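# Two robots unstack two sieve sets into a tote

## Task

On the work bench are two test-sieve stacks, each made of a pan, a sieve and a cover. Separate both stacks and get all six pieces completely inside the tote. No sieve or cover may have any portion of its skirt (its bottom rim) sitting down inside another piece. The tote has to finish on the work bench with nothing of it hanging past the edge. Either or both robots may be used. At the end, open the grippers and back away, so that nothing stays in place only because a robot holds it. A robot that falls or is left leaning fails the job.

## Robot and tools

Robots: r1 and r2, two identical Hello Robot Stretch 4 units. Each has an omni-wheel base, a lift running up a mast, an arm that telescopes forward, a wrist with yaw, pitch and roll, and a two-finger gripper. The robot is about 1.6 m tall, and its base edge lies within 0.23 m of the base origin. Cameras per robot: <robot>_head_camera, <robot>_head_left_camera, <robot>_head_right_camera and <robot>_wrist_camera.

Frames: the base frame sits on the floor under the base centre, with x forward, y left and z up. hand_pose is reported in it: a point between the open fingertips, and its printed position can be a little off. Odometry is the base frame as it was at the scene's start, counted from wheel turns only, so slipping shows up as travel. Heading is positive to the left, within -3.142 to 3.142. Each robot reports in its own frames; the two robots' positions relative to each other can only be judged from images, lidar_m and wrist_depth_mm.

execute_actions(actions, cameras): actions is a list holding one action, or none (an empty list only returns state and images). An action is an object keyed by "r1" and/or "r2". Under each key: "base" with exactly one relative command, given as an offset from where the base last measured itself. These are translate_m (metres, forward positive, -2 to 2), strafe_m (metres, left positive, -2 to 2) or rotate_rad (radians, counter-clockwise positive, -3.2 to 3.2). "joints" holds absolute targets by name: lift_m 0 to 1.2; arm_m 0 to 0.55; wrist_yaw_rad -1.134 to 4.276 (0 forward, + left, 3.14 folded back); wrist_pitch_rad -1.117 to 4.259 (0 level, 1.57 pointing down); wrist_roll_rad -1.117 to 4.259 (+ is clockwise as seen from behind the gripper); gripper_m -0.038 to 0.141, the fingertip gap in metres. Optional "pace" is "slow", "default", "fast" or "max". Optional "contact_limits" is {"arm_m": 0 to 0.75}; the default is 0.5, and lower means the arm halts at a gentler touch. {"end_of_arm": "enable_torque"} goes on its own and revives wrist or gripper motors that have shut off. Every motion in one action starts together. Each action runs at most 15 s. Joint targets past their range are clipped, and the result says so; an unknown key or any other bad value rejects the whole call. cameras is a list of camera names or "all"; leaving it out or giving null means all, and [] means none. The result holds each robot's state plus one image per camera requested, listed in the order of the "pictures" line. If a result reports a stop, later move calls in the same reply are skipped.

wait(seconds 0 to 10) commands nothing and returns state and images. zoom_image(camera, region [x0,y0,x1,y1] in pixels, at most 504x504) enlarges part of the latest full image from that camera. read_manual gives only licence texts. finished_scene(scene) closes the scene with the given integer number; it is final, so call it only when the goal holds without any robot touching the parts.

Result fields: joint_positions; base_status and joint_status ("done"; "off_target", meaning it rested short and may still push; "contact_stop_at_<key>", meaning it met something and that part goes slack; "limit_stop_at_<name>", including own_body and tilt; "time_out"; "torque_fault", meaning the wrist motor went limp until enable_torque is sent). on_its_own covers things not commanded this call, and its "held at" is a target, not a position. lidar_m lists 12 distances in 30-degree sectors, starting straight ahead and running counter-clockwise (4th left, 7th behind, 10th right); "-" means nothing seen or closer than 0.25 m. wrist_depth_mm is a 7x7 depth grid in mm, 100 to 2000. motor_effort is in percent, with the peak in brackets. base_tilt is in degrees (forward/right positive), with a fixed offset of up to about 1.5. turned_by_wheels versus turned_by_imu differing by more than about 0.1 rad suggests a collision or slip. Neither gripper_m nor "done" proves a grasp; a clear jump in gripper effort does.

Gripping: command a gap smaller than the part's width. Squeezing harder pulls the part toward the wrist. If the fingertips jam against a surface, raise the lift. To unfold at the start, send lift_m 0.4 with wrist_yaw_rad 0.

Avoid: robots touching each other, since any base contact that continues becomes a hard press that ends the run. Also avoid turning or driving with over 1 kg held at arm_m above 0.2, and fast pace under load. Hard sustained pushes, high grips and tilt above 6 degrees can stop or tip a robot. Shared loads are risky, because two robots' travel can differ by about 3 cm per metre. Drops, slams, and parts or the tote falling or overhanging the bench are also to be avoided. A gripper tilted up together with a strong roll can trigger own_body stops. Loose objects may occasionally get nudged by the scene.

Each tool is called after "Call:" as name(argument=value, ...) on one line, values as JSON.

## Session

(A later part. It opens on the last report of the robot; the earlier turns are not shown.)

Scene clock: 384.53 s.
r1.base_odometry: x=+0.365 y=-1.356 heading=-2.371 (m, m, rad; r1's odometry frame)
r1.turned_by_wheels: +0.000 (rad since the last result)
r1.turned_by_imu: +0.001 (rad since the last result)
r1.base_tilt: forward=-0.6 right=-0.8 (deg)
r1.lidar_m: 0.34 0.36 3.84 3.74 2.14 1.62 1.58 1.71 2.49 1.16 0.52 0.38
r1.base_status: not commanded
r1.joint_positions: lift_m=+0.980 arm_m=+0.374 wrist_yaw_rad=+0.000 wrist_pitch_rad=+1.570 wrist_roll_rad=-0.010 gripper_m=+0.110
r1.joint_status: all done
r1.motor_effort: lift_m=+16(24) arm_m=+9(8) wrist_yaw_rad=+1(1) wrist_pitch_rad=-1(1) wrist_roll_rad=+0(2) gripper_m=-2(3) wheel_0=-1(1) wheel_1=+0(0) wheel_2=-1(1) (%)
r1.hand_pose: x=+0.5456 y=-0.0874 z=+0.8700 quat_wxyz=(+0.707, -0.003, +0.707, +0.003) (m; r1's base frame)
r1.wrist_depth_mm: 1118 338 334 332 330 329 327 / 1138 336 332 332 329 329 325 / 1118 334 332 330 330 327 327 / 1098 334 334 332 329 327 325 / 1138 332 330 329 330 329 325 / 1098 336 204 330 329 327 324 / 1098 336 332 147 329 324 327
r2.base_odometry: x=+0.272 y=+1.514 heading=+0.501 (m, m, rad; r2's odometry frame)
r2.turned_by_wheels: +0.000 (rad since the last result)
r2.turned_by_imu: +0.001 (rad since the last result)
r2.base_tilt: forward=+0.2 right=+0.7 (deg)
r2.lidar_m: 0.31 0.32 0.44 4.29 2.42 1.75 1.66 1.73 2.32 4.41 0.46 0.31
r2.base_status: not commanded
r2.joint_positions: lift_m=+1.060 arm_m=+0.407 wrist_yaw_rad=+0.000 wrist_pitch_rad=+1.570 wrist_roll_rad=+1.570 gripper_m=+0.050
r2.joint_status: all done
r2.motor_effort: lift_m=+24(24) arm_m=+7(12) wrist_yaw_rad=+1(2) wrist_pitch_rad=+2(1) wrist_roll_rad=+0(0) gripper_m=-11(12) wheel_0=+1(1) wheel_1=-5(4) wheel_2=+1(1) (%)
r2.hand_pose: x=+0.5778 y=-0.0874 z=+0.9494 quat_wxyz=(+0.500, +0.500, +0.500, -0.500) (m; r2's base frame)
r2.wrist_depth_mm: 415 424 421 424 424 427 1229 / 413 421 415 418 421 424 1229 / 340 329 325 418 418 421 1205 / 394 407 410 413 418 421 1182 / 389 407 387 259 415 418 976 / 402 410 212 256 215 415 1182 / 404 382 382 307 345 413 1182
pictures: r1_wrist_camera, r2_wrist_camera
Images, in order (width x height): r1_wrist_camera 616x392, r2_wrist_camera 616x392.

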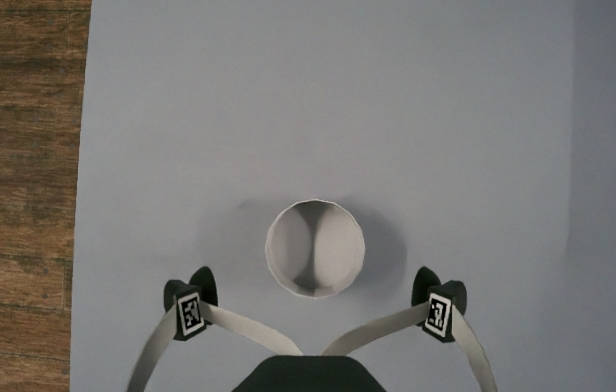

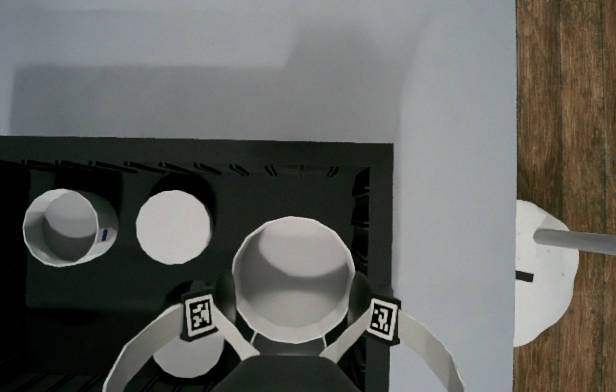

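Call:
execute_actions(actions=[{"r1":{"joints":{"lift_m":0.915,"gripper_m":0.095},"pace":"slow"},"r2":{"joints":{"arm_m":0.413,"lift_m":0.93},"pace":"slow"}}], cameras=["r1_wrist_camera","r2_wrist_camera"])

Scene clock: 390.43 s.
r1.base_odometry: x=+0.365 y=-1.356 heading=-2.371 (m, m, rad; r1's odometry frame)
r1.turned_by_wheels: +0.000 (rad since the last result)
r1.turned_by_imu: +0.001 (rad since the last result)
r1.base_tilt: forward=-0.5 right=-0.8 (deg)
r1.lidar_m: 0.35 0.40 3.83 3.74 2.16 1.62 1.57 1.71 2.50 1.14 0.50 0.36
r1.base_status: not commanded
r1.joint_positions: lift_m=+0.915 arm_m=+0.374 wrist_yaw_rad=+0.000 wrist_pitch_rad=+1.570 wrist_roll_rad=-0.010 gripper_m=+0.095
r1.joint_status: all done
r1.motor_effort: lift_m=+16(18) arm_m=+9(9) wrist_yaw_rad=+1(1) wrist_pitch_rad=+0(1) wrist_roll_rad=-1(1) gripper_m=-3(1) wheel_0=-1(1) wheel_1=-1(0) wheel_2=-1(0) (%)
r1.hand_pose: x=+0.5456 y=-0.0874 z=+0.8050 quat_wxyz=(+0.707, -0.003, +0.707, +0.003) (m; r1's base frame)
r1.wrist_depth_mm: 272 271 268 270 266 264 264 / 272 270 268 270 266 264 262 / 273 271 268 267 265 263 262 / 271 271 270 266 264 263 263 / 272 270 267 264 265 263 263 / 272 268 204 263 214 263 260 / 271 268 266 145 264 263 259
r2.base_odometry: x=+0.272 y=+1.514 heading=+0.501 (m, m, rad; r2's odometry frame)
r2.turned_by_wheels: +0.000 (rad since the last result)
r2.turned_by_imu: +0.002 (rad since the last result)
r2.base_tilt: forward=+0.3 right=+0.7 (deg)
r2.lidar_m: 0.29 0.33 0.46 4.30 2.45 1.74 1.67 1.71 2.33 4.44 0.47 0.32
r2.base_status: not commanded
r2.joint_positions: lift_m=+0.930 arm_m=+0.412 wrist_yaw_rad=+0.000 wrist_pitch_rad=+1.570 wrist_roll_rad=+1.570 gripper_m=+0.050
r2.joint_status: all done
r2.motor_effort: lift_m=+16(24) arm_m=+7(8) wrist_yaw_rad=+1(1) wrist_pitch_rad=+1(0) wrist_roll_rad=+0(0) gripper_m=-14(10) wheel_0=+1(1) wheel_1=-4(5) wheel_2=+1(1) (%)
r2.hand_pose: x=+0.5828 y=-0.0874 z=+0.8200 quat_wxyz=(+0.500, +0.500, +0.500, -0.500) (m; r2's base frame)
r2.wrist_depth_mm: 287 287 287 291 291 293 293 / 283 285 287 289 290 291 293 / 211 214 209 205 199 290 290 / 278 259 281 283 255 289 290 / 271 256 279 259 242 286 289 / 276 277 211 256 196 285 287 / 276 255 277 250 229 282 283
pictures: r1_wrist_camera, r2_wrist_camera
Images, in order (width x height): r1_wrist_camera 616x392, r2_wrist_camera 616x392.

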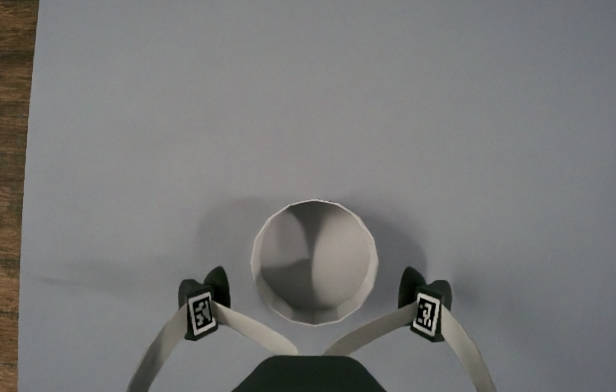

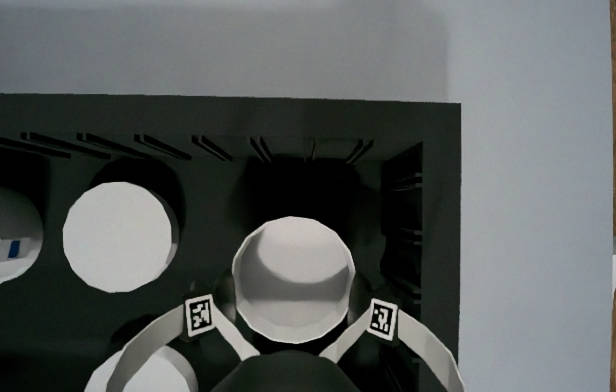

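Call:
execute_actions(actions=[{"r1":{"joints":{"gripper_m":0.05},"pace":"slow"},"r2":{"joints":{"lift_m":0.911},"pace":"slow"}}], cameras=[])

Call:
execute_actions(actions=[{"r1":{"joints":{"lift_m":1.06},"pace":"slow"},"r2":{"joints":{"gripper_m":0.088},"pace":"slow"}}], cameras=["r1_wrist_camera","r2_wrist_camera"])

Scene clock: 397.00 s.
r1.base_odometry: x=+0.365 y=-1.356 heading=-2.371 (m, m, rad; r1's odometry frame)
r1.turned_by_wheels: +0.000 (rad since the last result)
r1.turned_by_imu: +0.001 (rad since the last result)
r1.base_tilt: forward=-0.6 right=-0.8 (deg)
r1.lidar_m: 0.35 0.37 3.86 3.76 2.12 1.60 1.57 1.70 2.51 1.15 0.47 0.37
r1.base_status: not commanded
r1.joint_positions: lift_m=+0.915 arm_m=+0.374 wrist_yaw_rad=+0.000 wrist_pitch_rad=+1.570 wrist_roll_rad=-0.010 gripper_m=+0.050
r1.joint_status: all done
r1.motor_effort: lift_m=+16(16) arm_m=+8(8) wrist_yaw_rad=+1(1) wrist_pitch_rad=-1(1) wrist_roll_rad=-1(1) gripper_m=-10(15) wheel_0=-1(1) wheel_1=-1(0) wheel_2=-1(1) (%)
r1.hand_pose: x=+0.5456 y=-0.0874 z=+0.8050 quat_wxyz=(+0.707, -0.003, +0.707, +0.003) (m; r1's base frame)
r1.wrist_depth_mm: 272 271 270 267 266 264 263 / 272 271 270 267 267 264 263 / 272 271 270 268 265 264 262 / 271 271 268 265 265 264 263 / 271 268 267 264 265 263 263 / 271 268 198 265 204 263 262 / 271 268 266 145 264 262 260
r2.base_odometry: x=+0.272 y=+1.514 heading=+0.501 (m, m, rad; r2's odometry frame)
r2.turned_by_wheels: +0.000 (rad since the last result)
r2.turned_by_imu: +0.002 (rad since the last result)
r2.base_tilt: forward=+0.3 right=+0.9 (deg)
r2.lidar_m: 0.30 0.33 0.44 4.31 2.44 1.76 1.67 1.72 2.32 4.43 0.49 0.32
r2.base_status: not commanded
r2.joint_positions: lift_m=+0.911 arm_m=+0.412 wrist_yaw_rad=+0.000 wrist_pitch_rad=+1.570 wrist_roll_rad=+1.570 gripper_m=+0.050
r2.joint_status: all done
r2.motor_effort: lift_m=+17(17) arm_m=+7(7) wrist_yaw_rad=+2(1) wrist_pitch_rad=+2(0) wrist_roll_rad=+0(0) gripper_m=-14(14) wheel_0=+1(1) wheel_1=-4(4) wheel_2=+1(1) (%)
r2.hand_pose: x=+0.5828 y=-0.0874 z=+0.8010 quat_wxyz=(+0.500, +0.500, +0.500, -0.500) (m; r2's base frame)
r2.wrist_depth_mm: 267 268 270 271 272 273 274 / 178 178 267 267 271 272 272 / 212 213 208 205 182 268 272 / 260 240 262 263 254 268 271 / 245 238 262 259 244 267 267 / 258 259 211 256 195 265 267 / 256 236 258 243 229 266 265
pictures: none
No camera images: the call's "cameras" was empty. Leave "cameras" out to get every camera's image.

Scene clock: 399.00 s.
r1.base_odometry: x=+0.365 y=-1.356 heading=-2.371 (m, m, rad; r1's odometry frame)
r1.turned_by_wheels: +0.000 (rad since the last result)
r1.turned_by_imu: +0.000 (rad since the last result)
r1.base_tilt: forward=-0.7 right=-0.8 (deg)
r1.lidar_m: 0.35 0.39 3.84 3.76 2.10 1.64 1.58 1.72 2.48 1.10 0.48 0.37
r1.base_status: not commanded
r1.joint_positions: lift_m=+1.060 arm_m=+0.374 wrist_yaw_rad=+0.000 wrist_pitch_rad=+1.570 wrist_roll_rad=-0.010 gripper_m=+0.050
r1.joint_status: all done
r1.motor_effort: lift_m=+22(23) arm_m=+9(9) wrist_yaw_rad=+1(1) wrist_pitch_rad=+1(1) wrist_roll_rad=-1(1) gripper_m=-7(10) wheel_0=-1(1) wheel_1=+0(1) wheel_2=-1(1) (%)
r1.hand_pose: x=+0.5456 y=-0.0874 z=+0.9495 quat_wxyz=(+0.707, -0.003, +0.707, +0.003) (m; r1's base frame)
r1.wrist_depth_mm: 1160 809 413 413 407 407 404 / 1182 415 415 413 410 404 407 / 1205 418 413 407 407 407 402 / 1229 418 413 410 410 407 402 / 1182 415 410 407 410 407 404 / 1182 415 197 407 204 404 404 / 1205 415 410 147 407 404 402
r2.base_odometry: x=+0.272 y=+1.514 heading=+0.501 (m, m, rad; r2's odometry frame)
r2.turned_by_wheels: +0.000 (rad since the last result)
r2.turned_by_imu: +0.001 (rad since the last result)
r2.base_tilt: forward=+0.2 right=+0.8 (deg)
r2.lidar_m: 0.32 0.32 0.45 4.30 2.46 1.76 1.65 1.71 2.33 4.43 0.47 0.32
r2.base_status: not commanded
r2.joint_positions: lift_m=+0.911 arm_m=+0.412 wrist_yaw_rad=+0.000 wrist_pitch_rad=+1.567 wrist_roll_rad=+1.570 gripper_m=+0.088
r2.joint_status: all done
r2.motor_effort: lift_m=+16(17) arm_m=+7(7) wrist_yaw_rad=+0(0) wrist_pitch_rad=+8(9) wrist_roll_rad=+0(0) gripper_m=-1(14) wheel_0=+1(1) wheel_1=-4(4) wheel_2=+1(1) (%)
r2.hand_pose: x=+0.5838 y=-0.0874 z=+0.8010 quat_wxyz=(+0.501, +0.501, +0.499, -0.499) (m; r2's base frame)
r2.wrist_depth_mm: 268 271 268 271 272 272 273 / 178 179 268 270 271 273 271 / 209 214 211 206 186 268 270 / 262 240 263 264 262 270 270 / 252 240 262 260 257 267 270 / 259 260 215 259 200 266 267 / 259 237 260 154 233 264 267
pictures: r1_wrist_camera, r2_wrist_camera
Images, in order (width x height): r1_wrist_camera 616x392, r2_wrist_camera 616x392.

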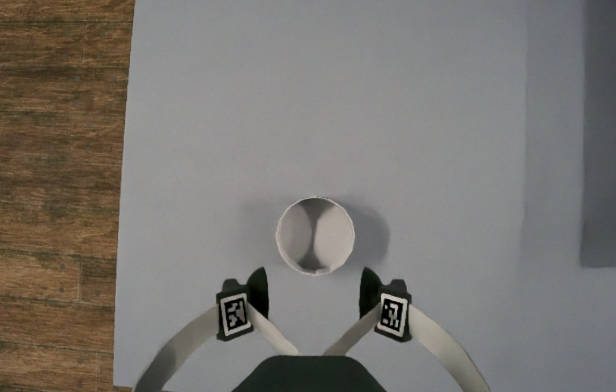

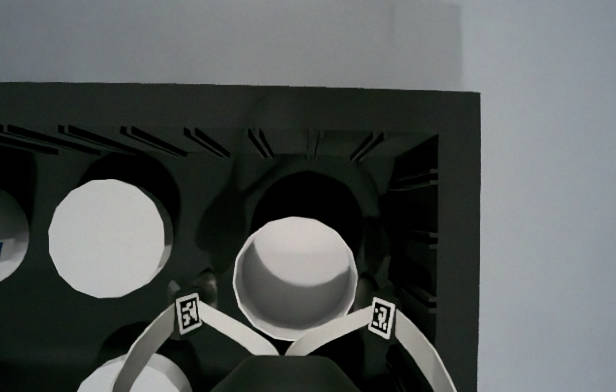

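Call:
execute_actions(actions=[{"r1":{"joints":{"lift_m":0.96,"gripper_m":0.095,"arm_m":0.38}},"r2":{"joints":{"lift_m":1.06},"pace":"slow"}}], cameras=["r1_wrist_camera"])

Call:
execute_actions(actions=[{"r1":{"joints":{"lift_m":0.907},"pace":"slow"},"r2":{"joints":{"arm_m":0.0}}}], cameras=["r1_wrist_camera","r2_head_camera"])

Scene clock: 408.87 s.
r1.base_odometry: x=+0.365 y=-1.356 heading=-2.371 (m, m, rad; r1's odometry frame)
r1.turned_by_wheels: +0.000 (rad since the last result)
r1.turned_by_imu: +0.001 (rad since the last result)
r1.base_tilt: forward=-0.5 right=-0.9 (deg)
r1.lidar_m: 0.33 0.41 3.84 3.78 2.13 1.60 1.59 1.68 2.53 1.16 0.49 0.38
r1.base_status: not commanded
r1.joint_positions: lift_m=+0.960 arm_m=+0.378 wrist_yaw_rad=+0.000 wrist_pitch_rad=+1.570 wrist_roll_rad=-0.010 gripper_m=+0.095
r1.joint_status: all done
r1.motor_effort: lift_m=+16(20) arm_m=+8(7) wrist_yaw_rad=+0(3) wrist_pitch_rad=+0(1) wrist_roll_rad=-1(2) gripper_m=-2(8) wheel_0=-1(1) wheel_1=+0(0) wheel_2=+0(1) (%)
r1.hand_pose: x=+0.5496 y=-0.0874 z=+0.8500 quat_wxyz=(+0.707, -0.003, +0.707, +0.003) (m; r1's base frame)
r1.wrist_depth_mm: 1098 315 314 314 309 307 307 / 1078 315 315 310 310 309 306 / 1078 315 312 312 309 309 307 / 1098 317 312 310 310 307 306 / 1078 315 312 309 309 307 306 / 1078 314 204 312 213 307 306 / 1060 314 312 145 309 306 306
r2.base_odometry: x=+0.272 y=+1.514 heading=+0.501 (m, m, rad; r2's odometry frame)
r2.turned_by_wheels: +0.000 (rad since the last result)
r2.turned_by_imu: +0.002 (rad since the last result)
r2.base_tilt: forward=+0.3 right=+0.8 (deg)
r2.lidar_m: 0.30 0.33 0.45 4.30 2.46 1.75 1.65 1.74 2.30 4.44 0.45 0.32
r2.base_status: not commanded
r2.joint_positions: lift_m=+1.060 arm_m=+0.412 wrist_yaw_rad=+0.000 wrist_pitch_rad=+1.570 wrist_roll_rad=+1.570 gripper_m=+0.088
r2.joint_status: all done
r2.motor_effort: lift_m=+23(26) arm_m=+7(7) wrist_yaw_rad=+1(0) wrist_pitch_rad=+1(11) wrist_roll_rad=+0(0) gripper_m=-1(0) wheel_0=+1(1) wheel_1=-4(4) wheel_2=+1(1) (%)
r2.hand_pose: x=+0.5831 y=-0.0874 z=+0.9494 quat_wxyz=(+0.501, +0.500, +0.500, -0.499) (m; r2's base frame)
r2.wrist_depth_mm: 418 418 421 424 421 427 1205 / 415 415 418 418 427 421 1205 / 340 340 332 329 421 421 1205 / 389 410 413 418 413 421 1205 / 387 407 410 410 410 413 960 / 402 407 213 407 217 418 1078 / 404 384 384 154 329 410 1205
pictures: r1_wrist_camera
Images, in order (width x height): r1_wrist_camera 616x392.

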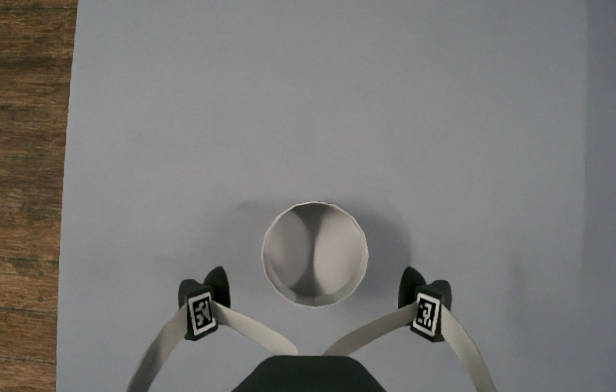

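Scene clock: 411.17 s.
r1.base_odometry: x=+0.365 y=-1.356 heading=-2.371 (m, m, rad; r1's odometry frame)
r1.turned_by_wheels: +0.000 (rad since the last result)
r1.turned_by_imu: +0.000 (rad since the last result)
r1.base_tilt: forward=-0.7 right=-0.6 (deg)
r1.lidar_m: 0.31 0.37 3.86 3.75 2.10 1.62 1.56 1.70 2.52 1.12 0.49 0.37
r1.base_status: not commanded
r1.joint_positions: lift_m=+0.907 arm_m=+0.378 wrist_yaw_rad=+0.000 wrist_pitch_rad=+1.570 wrist_roll_rad=-0.010 gripper_m=+0.095
r1.joint_status: all done
r1.motor_effort: lift_m=+16(19) arm_m=+9(9) wrist_yaw_rad=+3(3) wrist_pitch_rad=+1(0) wrist_roll_rad=-1(1) gripper_m=-3(2) wheel_0=-1(1) wheel_1=+0(0) wheel_2=+0(0) (%)
r1.hand_pose: x=+0.5496 y=-0.0874 z=+0.7970 quat_wxyz=(+0.707, -0.003, +0.707, +0.003) (m; r1's base frame)
r1.wrist_depth_mm: 264 264 259 259 257 256 255 / 264 263 260 260 258 255 255 / 264 262 260 258 258 255 255 / 263 262 260 258 257 255 254 / 263 262 260 256 256 255 253 / 262 262 204 257 214 256 255 / 262 260 259 145 256 254 253
r2.base_odometry: x=+0.272 y=+1.514 heading=+0.501 (m, m, rad; r2's odometry frame)
r2.turned_by_wheels: +0.000 (rad since the last result)
r2.turned_by_imu: +0.001 (rad since the last result)
r2.base_tilt: forward=+0.1 right=+0.9 (deg)
r2.lidar_m: 0.31 0.31 0.44 4.30 2.43 1.76 1.66 1.73 2.31 4.42 0.44 0.33
r2.base_status: not commanded
r2.joint_positions: lift_m=+1.060 arm_m=+0.004 wrist_yaw_rad=+0.000 wrist_pitch_rad=+1.570 wrist_roll_rad=+1.570 gripper_m=+0.088
r2.joint_status: all done
joint sent to its limit — the command would take r2.arm_m past its lower limit, so that joint was sent only as far as its limit.
r2.motor_effort: lift_m=+24(24) arm_m=-8(10) wrist_yaw_rad=+2(1) wrist_pitch_rad=-2(3) wrist_roll_rad=+0(0) gripper_m=-1(1) wheel_0=+1(1) wheel_1=-4(5) wheel_2=+1(1) (%)
r2.hand_pose: x=+0.1749 y=-0.0874 z=+0.9494 quat_wxyz=(+0.500, +0.500, +0.500, -0.500) (m; r2's base frame)
r2.wrist_depth_mm: 415 418 1205 1205 1205 1182 1182 / 418 418 1160 1182 1205 1205 1205 / 413 415 1182 1160 1182 1205 1205 / 413 410 1160 1182 1205 1205 1229 / 413 410 1182 976 960 521 389 / 407 410 213 960 217 1160 1182 / 404 407 1160 154 1160 1182 1182
pictures: r1_wrist_camera, r2_head_camera
Images, in order (width x height): r1_wrist_camera 616x392, r2_head_camera 420x560.

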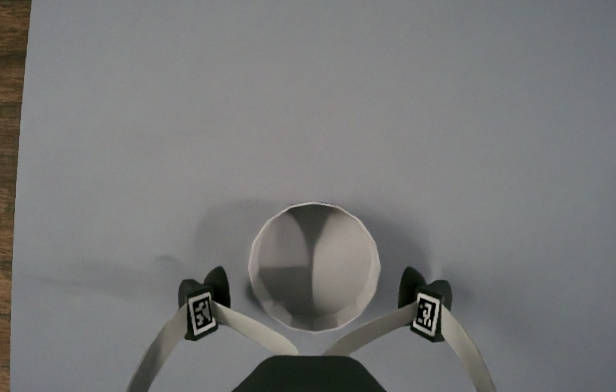

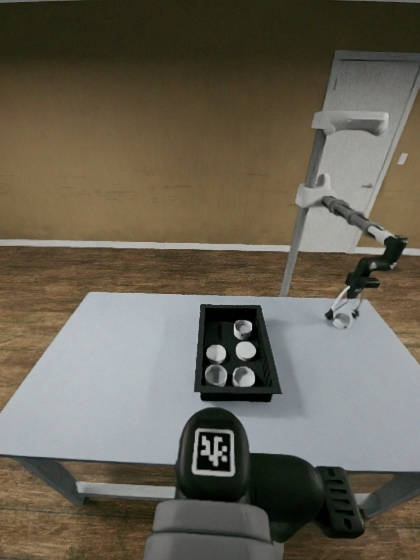

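Close r1; back r2 away.

Call:
execute_actions(actions=[{"r1":{"joints":{"gripper_m":0.045},"pace":"slow"},"r2":{"base":{"translate_m":-0.5}}}], cameras=[])

Call:
execute_actions(actions=[{"r1":{"joints":{"lift_m":1.06},"pace":"slow"}}], cameras=["r1_wrist_camera"])

Scene clock: 417.13 s.
r1.base_odometry: x=+0.365 y=-1.356 heading=-2.371 (m, m, rad; r1's odometry frame)
r1.turned_by_wheels: +0.000 (rad since the last result)
r1.turned_by_imu: +0.001 (rad since the last result)
r1.base_tilt: forward=-0.7 right=-0.8 (deg)
r1.lidar_m: 0.32 0.41 3.79 3.75 2.10 1.64 1.58 1.72 2.50 1.15 0.49 0.35
r1.base_status: not commanded
r1.joint_positions: lift_m=+0.907 arm_m=+0.378 wrist_yaw_rad=+0.000 wrist_pitch_rad=+1.570 wrist_roll_rad=-0.010 gripper_m=+0.045
r1.joint_status: all done
r1.motor_effort: lift_m=+16(16) arm_m=+9(8) wrist_yaw_rad=+1(0) wrist_pitch_rad=+0(2) wrist_roll_rad=-1(1) gripper_m=-19(20) wheel_0=-1(1) wheel_1=-1(1) wheel_2=+0(1) (%)
r1.hand_pose: x=+0.5496 y=-0.0874 z=+0.7970 quat_wxyz=(+0.707, -0.003, +0.707, +0.003) (m; r1's base frame)
r1.wrist_depth_mm: 264 263 260 259 257 256 255 / 265 262 260 258 257 255 254 / 263 263 259 258 257 254 254 / 263 262 260 258 256 255 253 / 263 260 258 254 255 255 254 / 263 260 198 251 208 256 253 / 263 262 259 256 256 254 253
r2.base_odometry: x=-0.167 y=+1.274 heading=+0.500 (m, m, rad; r2's odometry frame)
r2.turned_by_wheels: +0.000 (rad since the last result)
r2.turned_by_imu: +0.002 (rad since the last result)
r2.base_tilt: forward=+0.4 right=+0.8 (deg)
r2.lidar_m: 0.80 0.83 4.50 4.29 1.68 1.22 1.17 1.21 1.65 4.23 4.59 0.84
r2.base_status: done
r2.joint_positions: lift_m=+1.060 arm_m=+0.004 wrist_yaw_rad=+0.000 wrist_pitch_rad=+1.570 wrist_roll_rad=+1.570 gripper_m=+0.088
r2.joint_status: not commanded
r2.motor_effort: lift_m=+23(24) arm_m=-7(8) wrist_yaw_rad=+2(2) wrist_pitch_rad=-4(3) wrist_roll_rad=+0(1) gripper_m=-2(0) wheel_0=-2(5) wheel_1=-4(8) wheel_2=+0(11) (%)
r2.hand_pose: x=+0.1749 y=-0.0874 z=+0.9495 quat_wxyz=(+0.500, +0.500, +0.500, -0.500) (m; r2's base frame)
r2.wrist_depth_mm: 1182 1205 1205 1229 1182 1229 1205 / 1182 1182 1182 1182 1205 1182 1205 / 1205 1205 1205 1182 1182 1229 1205 / 1182 1160 1182 1160 1229 1182 1205 / 1138 1160 1182 976 960 530 384 / 1160 1160 215 976 216 1182 1205 / 1138 1182 1205 154 1160 1182 1160
pictures: none
No camera images: the call's "cameras" was empty. Leave "cameras" out to get every camera's image.

Scene clock: 419.20 s.
r1.base_odometry: x=+0.365 y=-1.356 heading=-2.371 (m, m, rad; r1's odometry frame)
r1.turned_by_wheels: +0.000 (rad since the last result)
r1.turned_by_imu: +0.000 (rad since the last result)
r1.base_tilt: forward=-0.8 right=-0.9 (deg)
r1.lidar_m: 0.35 0.39 3.85 3.75 2.14 1.61 1.58 1.72 2.50 1.15 0.47 0.36
r1.base_status: not commanded
r1.joint_positions: lift_m=+1.060 arm_m=+0.378 wrist_yaw_rad=+0.000 wrist_pitch_rad=+1.570 wrist_roll_rad=-0.010 gripper_m=+0.045
r1.joint_status: all done
r1.motor_effort: lift_m=+22(18) arm_m=+9(9) wrist_yaw_rad=+1(0) wrist_pitch_rad=+0(1) wrist_roll_rad=-1(2) gripper_m=-18(19) wheel_0=-1(0) wheel_1=-1(1) wheel_2=-1(1) (%)
r1.hand_pose: x=+0.5496 y=-0.0874 z=+0.9494 quat_wxyz=(+0.707, -0.003, +0.707, +0.003) (m; r1's base frame)
r1.wrist_depth_mm: 1205 798 415 410 413 407 402 / 1205 418 415 413 410 407 404 / 1205 418 413 413 410 404 404 / 1182 415 410 410 410 407 404 / 1205 415 410 253 407 404 407 / 1182 418 198 251 207 404 404 / 1182 413 415 413 407 404 402
r2.base_odometry: x=-0.167 y=+1.274 heading=+0.500 (m, m, rad; r2's odometry frame)
r2.turned_by_wheels: +0.000 (rad since the last result)
r2.turned_by_imu: +0.001 (rad since the last result)
r2.base_tilt: forward=+0.2 right=+0.9 (deg)
r2.lidar_m: 0.80 0.82 4.49 4.30 1.70 1.21 1.16 1.19 1.62 4.24 4.60 0.85
r2.base_status: not commanded
r2.joint_positions: lift_m=+1.060 arm_m=+0.004 wrist_yaw_rad=+0.000 wrist_pitch_rad=+1.570 wrist_roll_rad=+1.570 gripper_m=+0.088
r2.joint_status: not commanded
r2.motor_effort: lift_m=+23(23) arm_m=-7(7) wrist_yaw_rad=+2(2) wrist_pitch_rad=+1(2) wrist_roll_rad=+0(0) gripper_m=-3(2) wheel_0=-2(2) wheel_1=-5(5) wheel_2=+0(0) (%)
r2.hand_pose: x=+0.1749 y=-0.0874 z=+0.9495 quat_wxyz=(+0.500, +0.500, +0.500, -0.500) (m; r2's base frame)
r2.wrist_depth_mm: 1182 1182 1160 1205 1229 1205 1229 / 1160 1182 1205 1205 1205 1205 1205 / 1182 1205 1205 1205 1205 1205 1205 / 1160 1182 1182 1205 1160 1205 1229 / 1160 1160 1160 960 960 525 389 / 1160 1160 213 976 217 1205 1205 / 1138 1138 1138 154 1182 1182 1182
pictures: r1_wrist_camera
Images, in order (width x height): r1_wrist_camera 616x392.

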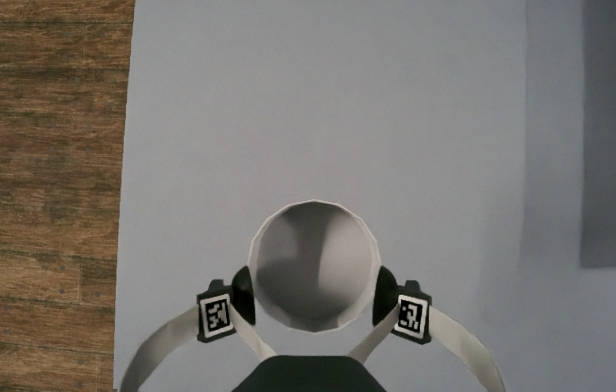

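Held. Move to r1's right-near slot.

Call:
execute_actions(actions=[{"r1":{"base":{"strafe_m":-0.57},"joints":{"wrist_roll_rad":1.57,"arm_m":0.445},"pace":"slow"}}], cameras=["r1_wrist_camera"])

Scene clock: 427.53 s.
r1.base_odometry: x=-0.032 y=-0.947 heading=-2.371 (m, m, rad; r1's odometry frame)
r1.turned_by_wheels: +0.000 (rad since the last result)
r1.turned_by_imu: +0.000 (rad since the last result)
r1.base_tilt: forward=-0.6 right=-0.9 (deg)
r1.lidar_m: 0.31 0.34 0.50 4.32 2.15 1.68 1.63 1.74 2.55 4.38 0.44 0.30
r1.base_status: done
r1.joint_positions: lift_m=+1.060 arm_m=+0.443 wrist_yaw_rad=+0.000 wrist_pitch_rad=+1.570 wrist_roll_rad=+1.570 gripper_m=+0.045
r1.joint_status: all done
r1.motor_effort: lift_m=+23(22) arm_m=+8(12) wrist_yaw_rad=+0(2) wrist_pitch_rad=-1(1) wrist_roll_rad=+1(6) gripper_m=-19(17) wheel_0=+0(1) wheel_1=-1(4) wheel_2=-1(0) (%)
r1.hand_pose: x=+0.6146 y=-0.0874 z=+0.9494 quat_wxyz=(+0.501, +0.500, +0.500, -0.499) (m; r1's base frame)
r1.wrist_depth_mm: 418 418 415 415 413 410 413 / 418 418 413 415 410 410 410 / 327 418 413 413 413 410 410 / 389 392 387 364 330 413 410 / 392 407 389 253 322 410 407 / 394 407 199 251 208 404 407 / 399 402 384 387 340 407 1160
r2.base_odometry: x=-0.167 y=+1.274 heading=+0.500 (m, m, rad; r2's odometry frame)
r2.turned_by_wheels: +0.000 (rad since the last result)
r2.turned_by_imu: +0.003 (rad since the last result)
r2.base_tilt: forward=+0.2 right=+0.8 (deg)
r2.lidar_m: 0.80 0.81 4.49 4.29 1.69 1.24 1.17 1.19 1.64 4.21 4.62 0.85
r2.base_status: not commanded
r2.joint_positions: lift_m=+1.060 arm_m=+0.004 wrist_yaw_rad=+0.000 wrist_pitch_rad=+1.570 wrist_roll_rad=+1.570 gripper_m=+0.088
r2.joint_status: not commanded
r2.motor_effort: lift_m=+23(23) arm_m=-7(7) wrist_yaw_rad=+1(1) wrist_pitch_rad=+1(3) wrist_roll_rad=+0(1) gripper_m=-1(0) wheel_0=-1(2) wheel_1=-4(4) wheel_2=+0(0) (%)
r2.hand_pose: x=+0.1749 y=-0.0874 z=+0.9495 quat_wxyz=(+0.500, +0.500, +0.500, -0.500) (m; r2's base frame)
r2.wrist_depth_mm: 1182 1229 1182 1229 1182 1182 1205 / 1182 1182 1229 1205 1182 1182 1229 / 1182 1205 1182 1182 1205 1205 1205 / 1160 1160 1160 1182 1205 1205 1160 / 1160 1160 1205 960 946 521 387 / 1160 1182 214 960 217 1182 1205 / 1160 1160 1182 154 1160 1182 1182
pictures: r1_wrist_camera
Images, in order (width x height): r1_wrist_camera 616x392.

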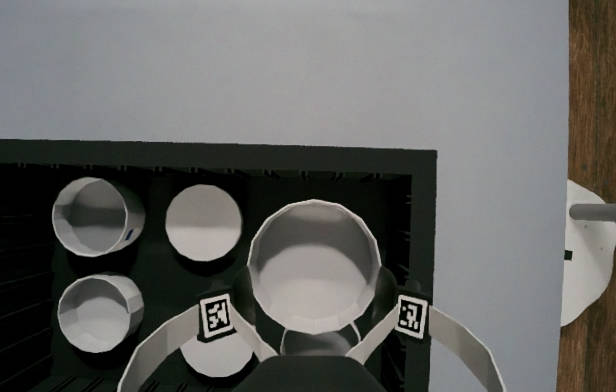

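Call:
execute_actions(actions=[{"r1":{"base":{"strafe_m":0.008},"joints":{"lift_m":0.93,"arm_m":0.438},"pace":"slow"}}], cameras=["r1_wrist_camera"])

Scene clock: 432.50 s.
r1.base_odometry: x=-0.026 y=-0.953 heading=-2.371 (m, m, rad; r1's odometry frame)
r1.turned_by_wheels: +0.000 (rad since the last result)
r1.turned_by_imu: +0.001 (rad since the last result)
r1.base_tilt: forward=-0.6 right=-0.8 (deg)
r1.lidar_m: 0.30 0.35 0.51 4.31 2.14 1.68 1.62 1.75 2.56 4.36 0.45 0.32
r1.base_status: done
r1.joint_positions: lift_m=+0.930 arm_m=+0.440 wrist_yaw_rad=+0.000 wrist_pitch_rad=+1.570 wrist_roll_rad=+1.570 gripper_m=+0.045
r1.joint_status: all done
r1.motor_effort: lift_m=+16(23) arm_m=-9(7) wrist_yaw_rad=+1(2) wrist_pitch_rad=+1(1) wrist_roll_rad=+1(1) gripper_m=-18(17) wheel_0=+0(3) wheel_1=+1(3) wheel_2=+0(1) (%)
r1.hand_pose: x=+0.6107 y=-0.0874 z=+0.8199 quat_wxyz=(+0.501, +0.500, +0.500, -0.499) (m; r1's base frame)
r1.wrist_depth_mm: 286 286 285 285 283 283 282 / 286 286 285 283 283 281 282 / 215 228 219 209 200 193 279 / 270 259 279 279 279 205 279 / 281 257 278 253 272 203 279 / 282 281 198 251 208 191 279 / 278 257 258 242 277 191 276
r2.base_odometry: x=-0.167 y=+1.274 heading=+0.500 (m, m, rad; r2's odometry frame)
r2.turned_by_wheels: +0.000 (rad since the last result)
r2.turned_by_imu: +0.002 (rad since the last result)
r2.base_tilt: forward=+0.2 right=+0.9 (deg)
r2.lidar_m: 0.79 0.84 4.51 4.28 1.70 1.24 1.15 1.21 1.63 4.21 4.60 0.84
r2.base_status: not commanded
r2.joint_positions: lift_m=+1.060 arm_m=+0.004 wrist_yaw_rad=+0.000 wrist_pitch_rad=+1.570 wrist_roll_rad=+1.570 gripper_m=+0.088
r2.joint_status: not commanded
r2.motor_effort: lift_m=+23(24) arm_m=-7(7) wrist_yaw_rad=+1(2) wrist_pitch_rad=-1(1) wrist_roll_rad=-1(0) gripper_m=-1(1) wheel_0=-2(2) wheel_1=-4(4) wheel_2=+0(0) (%)
r2.hand_pose: x=+0.1749 y=-0.0874 z=+0.9495 quat_wxyz=(+0.500, +0.500, +0.500, -0.500) (m; r2's base frame)
r2.wrist_depth_mm: 1182 1205 1205 1205 1229 1182 1229 / 1182 1182 1182 1205 1205 1182 1229 / 1160 1160 1182 1182 1229 1205 1205 / 1160 1160 1182 1205 1182 1205 1229 / 1182 1160 1182 976 976 530 387 / 1160 1182 213 960 216 1160 1205 / 1160 1182 1160 154 1160 1182 1182
pictures: r1_wrist_camera
Images, in order (width x height): r1_wrist_camera 616x392.

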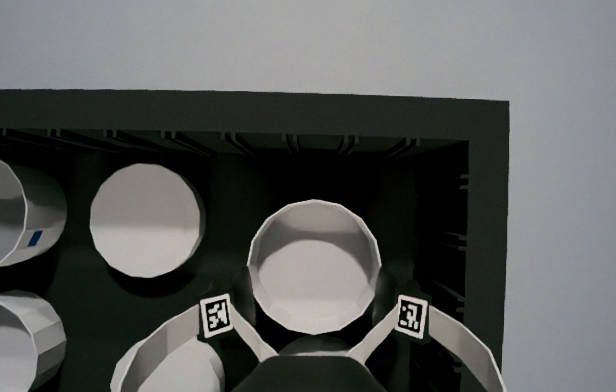

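Call:
execute_actions(actions=[{"r1":{"joints":{"lift_m":0.91},"pace":"slow"}}], cameras=[])

Call:
execute_actions(actions=[{"r1":{"joints":{"gripper_m":0.088},"pace":"slow"}}], cameras=[])

Call:
execute_actions(actions=[{"r1":{"joints":{"lift_m":1.08},"pace":"slow"}}], cameras=["r1_wrist_camera"])

Call:
execute_actions(actions=[{"r1":{"joints":{"arm_m":0.0},"base":{"translate_m":-0.4}}}], cameras=["r1_head_camera","r2_head_camera"])

Call:
zoom_image(camera="r1_head_camera", region=[140,260,340,420])

Scene clock: 439.13 s.
r1.base_odometry: x=-0.026 y=-0.953 heading=-2.371 (m, m, rad; r1's odometry frame)
r1.turned_by_wheels: +0.000 (rad since the last result)
r1.turned_by_imu: +0.001 (rad since the last result)
r1.base_tilt: forward=-0.5 right=-0.9 (deg)
r1.lidar_m: 0.31 0.35 0.50 4.31 2.14 1.67 1.61 1.75 2.56 4.36 0.44 0.32
r1.base_status: not commanded
r1.joint_positions: lift_m=+0.910 arm_m=+0.440 wrist_yaw_rad=+0.000 wrist_pitch_rad=+1.570 wrist_roll_rad=+1.570 gripper_m=+0.045
r1.joint_status: all done
r1.motor_effort: lift_m=+16(18) arm_m=-9(9) wrist_yaw_rad=+2(2) wrist_pitch_rad=-1(1) wrist_roll_rad=+2(2) gripper_m=-18(18) wheel_0=+0(0) wheel_1=+1(1) wheel_2=+0(0) (%)
r1.hand_pose: x=+0.6107 y=-0.0874 z=+0.7999 quat_wxyz=(+0.501, +0.500, +0.500, -0.499) (m; r1's base frame)
r1.wrist_depth_mm: 267 265 265 264 263 263 262 / 177 176 175 175 174 260 262 / 216 228 219 209 198 173 260 / 257 238 260 258 259 173 262 / 260 238 258 252 257 173 258 / 260 259 198 251 208 172 258 / 259 237 257 242 256 171 257
r2.base_odometry: x=-0.167 y=+1.274 heading=+0.500 (m, m, rad; r2's odometry frame)
r2.turned_by_wheels: +0.000 (rad since the last result)
r2.turned_by_imu: +0.001 (rad since the last result)
r2.base_tilt: forward=+0.1 right=+0.7 (deg)
r2.lidar_m: 0.81 0.82 4.49 4.30 1.70 1.24 1.16 1.20 1.61 4.22 4.60 0.83
r2.base_status: not commanded
r2.joint_positions: lift_m=+1.060 arm_m=+0.004 wrist_yaw_rad=+0.000 wrist_pitch_rad=+1.570 wrist_roll_rad=+1.570 gripper_m=+0.088
r2.joint_status: not commanded
r2.motor_effort: lift_m=+23(23) arm_m=-7(7) wrist_yaw_rad=+1(2) wrist_pitch_rad=+0(1) wrist_roll_rad=-1(0) gripper_m=-2(1) wheel_0=-2(2) wheel_1=-4(4) wheel_2=+0(0) (%)
r2.hand_pose: x=+0.1749 y=-0.0874 z=+0.9495 quat_wxyz=(+0.500, +0.500, +0.500, -0.500) (m; r2's base frame)
r2.wrist_depth_mm: 1182 1182 1205 1205 1182 1229 1205 / 1160 1160 1205 1182 1182 1182 1205 / 1160 1182 1182 1229 1182 1205 1182 / 1160 1182 1182 1182 1205 1182 1205 / 1160 1160 1160 960 946 525 389 / 1160 1182 214 946 216 1182 1160 / 1138 1138 1182 154 1182 1160 1182
pictures: none
No camera images: the call's "cameras" was empty. Leave "cameras" out to get every camera's image.

Scene clock: 441.07 s.
r1.base_odometry: x=-0.026 y=-0.953 heading=-2.371 (m, m, rad; r1's odometry frame)
r1.turned_by_wheels: +0.000 (rad since the last result)
r1.turned_by_imu: +0.000 (rad since the last result)
r1.base_tilt: forward=-0.6 right=-0.9 (deg)
r1.lidar_m: 0.31 0.31 0.51 4.34 2.18 1.67 1.63 1.76 2.56 4.36 0.45 0.33
r1.base_status: not commanded
r1.joint_positions: lift_m=+0.910 arm_m=+0.440 wrist_yaw_rad=+0.000 wrist_pitch_rad=+1.569 wrist_roll_rad=+1.570 gripper_m=+0.088
r1.joint_status: all done
r1.motor_effort: lift_m=+16(16) arm_m=-8(9) wrist_yaw_rad=+1(1) wrist_pitch_rad=+2(4) wrist_roll_rad=+1(2) gripper_m=-1(14) wheel_0=+0(0) wheel_1=+1(1) wheel_2=+0(0) (%)
r1.hand_pose: x=+0.6111 y=-0.0874 z=+0.7999 quat_wxyz=(+0.501, +0.500, +0.500, -0.499) (m; r1's base frame)
r1.wrist_depth_mm: 267 266 266 264 264 264 262 / 177 176 176 175 174 263 263 / 214 228 218 211 198 173 262 / 256 239 260 259 258 175 259 / 262 239 259 257 257 172 259 / 262 259 205 256 197 172 259 / 259 237 258 145 256 171 258
r2.base_odometry: x=-0.167 y=+1.274 heading=+0.500 (m, m, rad; r2's odometry frame)
r2.turned_by_wheels: +0.000 (rad since the last result)
r2.turned_by_imu: +0.001 (rad since the last result)
r2.base_tilt: forward=+0.3 right=+0.7 (deg)
r2.lidar_m: 0.79 0.85 4.50 4.30 1.69 1.24 1.16 1.19 1.61 4.22 4.60 0.85
r2.base_status: not commanded
r2.joint_positions: lift_m=+1.060 arm_m=+0.004 wrist_yaw_rad=+0.000 wrist_pitch_rad=+1.570 wrist_roll_rad=+1.570 gripper_m=+0.088
r2.joint_status: not commanded
r2.motor_effort: lift_m=+23(23) arm_m=-7(7) wrist_yaw_rad=+2(1) wrist_pitch_rad=-1(1) wrist_roll_rad=+0(0) gripper_m=+1(2) wheel_0=-2(2) wheel_1=-4(4) wheel_2=+0(0) (%)
r2.hand_pose: x=+0.1749 y=-0.0874 z=+0.9495 quat_wxyz=(+0.500, +0.500, +0.500, -0.500) (m; r2's base frame)
r2.wrist_depth_mm: 1182 1182 1182 1205 1182 1182 1205 / 1182 1182 1205 1160 1182 1205 1205 / 1205 1205 1205 1182 1205 1182 1182 / 1160 1205 1205 1182 1182 1182 1205 / 1160 1182 1138 960 960 530 389 / 1138 1138 214 976 217 1182 1182 / 1160 1138 1182 154 1182 1182 1182
pictures: none
No camera images: the call's "cameras" was empty. Leave "cameras" out to get every camera's image.

Scene clock: 443.23 s.
r1.base_odometry: x=-0.026 y=-0.953 heading=-2.371 (m, m, rad; r1's odometry frame)
r1.turned_by_wheels: +0.000 (rad since the last result)
r1.turned_by_imu: +0.000 (rad since the last result)
r1.base_tilt: forward=-0.5 right=-0.9 (deg)
r1.lidar_m: 0.30 0.33 0.52 4.31 2.18 1.69 1.60 1.74 2.56 4.35 0.43 0.32
r1.base_status: not commanded
r1.joint_positions: lift_m=+1.080 arm_m=+0.440 wrist_yaw_rad=+0.000 wrist_pitch_rad=+1.570 wrist_roll_rad=+1.570 gripper_m=+0.088
r1.joint_status: all done
r1.motor_effort: lift_m=+22(20) arm_m=-9(8) wrist_yaw_rad=+2(0) wrist_pitch_rad=+1(3) wrist_roll_rad=+2(2) gripper_m=-1(4) wheel_0=+0(1) wheel_1=+1(1) wheel_2=+0(0) (%)
r1.hand_pose: x=+0.6108 y=-0.0874 z=+0.9695 quat_wxyz=(+0.501, +0.500, +0.500, -0.499) (m; r1's base frame)
r1.wrist_depth_mm: 439 439 436 436 433 433 1205 / 439 436 436 436 433 430 1182 / 366 357 349 430 433 430 1182 / 402 415 407 427 418 430 931 / 404 430 427 427 415 424 976 / 404 427 204 407 204 427 960 / 404 424 410 145 375 424 1160
r2.base_odometry: x=-0.167 y=+1.274 heading=+0.500 (m, m, rad; r2's odometry frame)
r2.turned_by_wheels: +0.000 (rad since the last result)
r2.turned_by_imu: +0.001 (rad since the last result)
r2.base_tilt: forward=+0.0 right=+0.9 (deg)
r2.lidar_m: 0.79 0.83 4.46 4.29 1.67 1.23 1.17 1.21 1.64 4.23 4.59 0.85
r2.base_status: not commanded
r2.joint_positions: lift_m=+1.060 arm_m=+0.004 wrist_yaw_rad=+0.000 wrist_pitch_rad=+1.570 wrist_roll_rad=+1.570 gripper_m=+0.088
r2.joint_status: not commanded
r2.motor_effort: lift_m=+23(23) arm_m=-7(7) wrist_yaw_rad=+2(1) wrist_pitch_rad=+0(1) wrist_roll_rad=-1(1) gripper_m=+0(0) wheel_0=-2(2) wheel_1=-4(4) wheel_2=+0(0) (%)
r2.hand_pose: x=+0.1749 y=-0.0874 z=+0.9495 quat_wxyz=(+0.500, +0.500, +0.500, -0.500) (m; r2's base frame)
r2.wrist_depth_mm: 1182 1205 1229 1205 1205 1255 1205 / 1182 1160 1182 1182 1229 1205 1205 / 1182 1160 1160 1229 1205 1205 1205 / 1160 1182 1160 1182 1182 1182 1229 / 1160 1160 1205 991 976 525 387 / 1182 1138 213 991 217 1182 1182 / 1138 1138 1182 154 1160 1160 1205
pictures: r1_wrist_camera
Images, in order (width x height): r1_wrist_camera 616x392.

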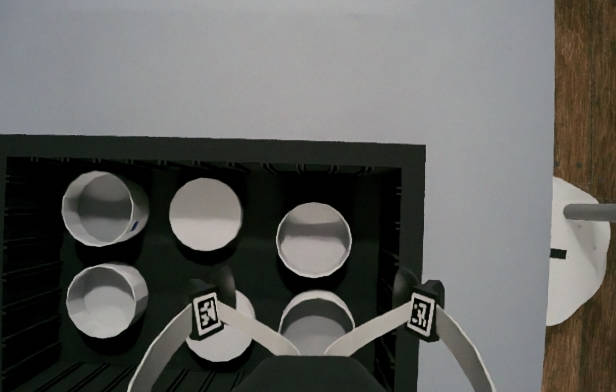

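Scene clock: 446.13 s.
r1.base_odometry: x=+0.260 y=-0.674 heading=-2.371 (m, m, rad; r1's odometry frame)
r1.turned_by_wheels: +0.000 (rad since the last result)
r1.turned_by_imu: +0.002 (rad since the last result)
r1.base_tilt: forward=-0.6 right=-0.8 (deg)
r1.lidar_m: 0.69 0.78 4.44 3.82 1.62 1.26 1.23 1.33 1.93 4.35 0.97 0.70
r1.base_status: done
r1.joint_positions: lift_m=+1.080 arm_m=+0.002 wrist_yaw_rad=+0.000 wrist_pitch_rad=+1.570 wrist_roll_rad=+1.570 gripper_m=+0.088
r1.joint_status: all done
r1.motor_effort: lift_m=+21(22) arm_m=-9(10) wrist_yaw_rad=+2(1) wrist_pitch_rad=+0(1) wrist_roll_rad=+1(2) gripper_m=-4(5) wheel_0=+0(4) wheel_1=+0(4) wheel_2=-1(7) (%)
r1.hand_pose: x=+0.1726 y=-0.0874 z=+0.9695 quat_wxyz=(+0.500, +0.500, +0.500, -0.500) (m; r1's base frame)
r1.wrist_depth_mm: 1205 1229 1205 1182 1182 1182 1182 / 1205 1229 1205 1205 1182 1205 1160 / 1205 1205 1205 1205 1205 1160 1205 / 1205 1205 1182 1205 976 1182 1182 / 1229 1182 1182 976 976 1182 373 / 1182 1205 204 1182 203 1160 1160 / 1205 1160 1182 145 1160 1182 1182
r2.base_odometry: x=-0.167 y=+1.274 heading=+0.500 (m, m, rad; r2's odometry frame)
r2.turned_by_wheels: +0.000 (rad since the last result)
r2.turned_by_imu: +0.001 (rad since the last result)
r2.base_tilt: forward=+0.2 right=+0.8 (deg)
r2.lidar_m: 0.81 0.84 4.49 4.30 1.71 1.23 1.16 1.21 1.64 4.21 4.59 0.83
r2.base_status: not commanded
r2.joint_positions: lift_m=+1.060 arm_m=+0.004 wrist_yaw_rad=+0.000 wrist_pitch_rad=+1.570 wrist_roll_rad=+1.570 gripper_m=+0.088
r2.joint_status: not commanded
r2.motor_effort: lift_m=+23(23) arm_m=-7(7) wrist_yaw_rad=+2(1) wrist_pitch_rad=+1(1) wrist_roll_rad=+0(0) gripper_m=-1(1) wheel_0=-2(2) wheel_1=-4(4) wheel_2=+0(0) (%)
r2.hand_pose: x=+0.1749 y=-0.0874 z=+0.9495 quat_wxyz=(+0.500, +0.500, +0.500, -0.500) (m; r2's base frame)
r2.wrist_depth_mm: 1182 1205 1205 1229 1205 1229 1182 / 1182 1205 1205 1182 1182 1182 1229 / 1138 1182 1182 1205 1182 1205 1229 / 1160 1138 1160 1182 1182 1205 1205 / 1160 1160 1138 960 976 521 389 / 1160 1138 214 976 217 1182 1182 / 1138 1160 1138 154 1182 1182 1182
pictures: r1_head_camera, r2_head_camera
Images, in order (width x height): r1_head_camera 420x560, r2_head_camera 420x560.

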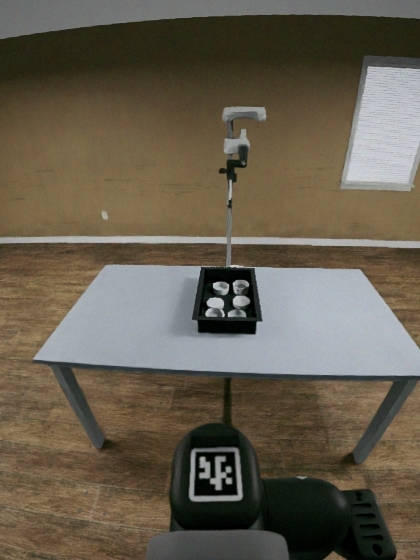

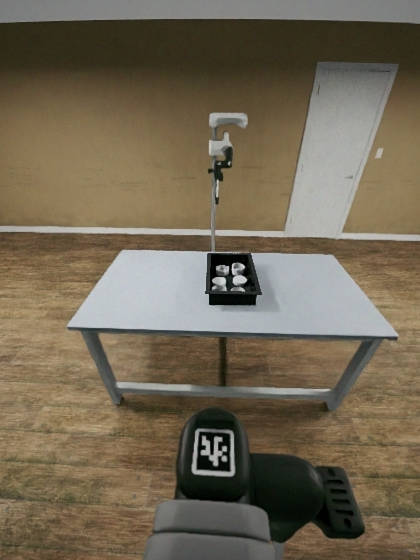

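Region (140, 260, 340, 420) of r1_head_camera's 420x560 image, scaled by 2.520, with more detail than that image has; it fills the top 403 rows of this view, and the rest is white.

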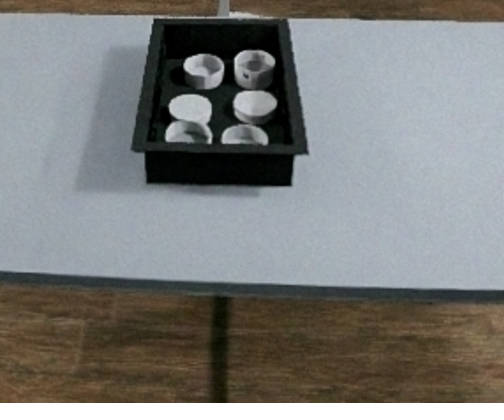

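Call:
finished_scene(scene=1)

The scene is finished: the task was done.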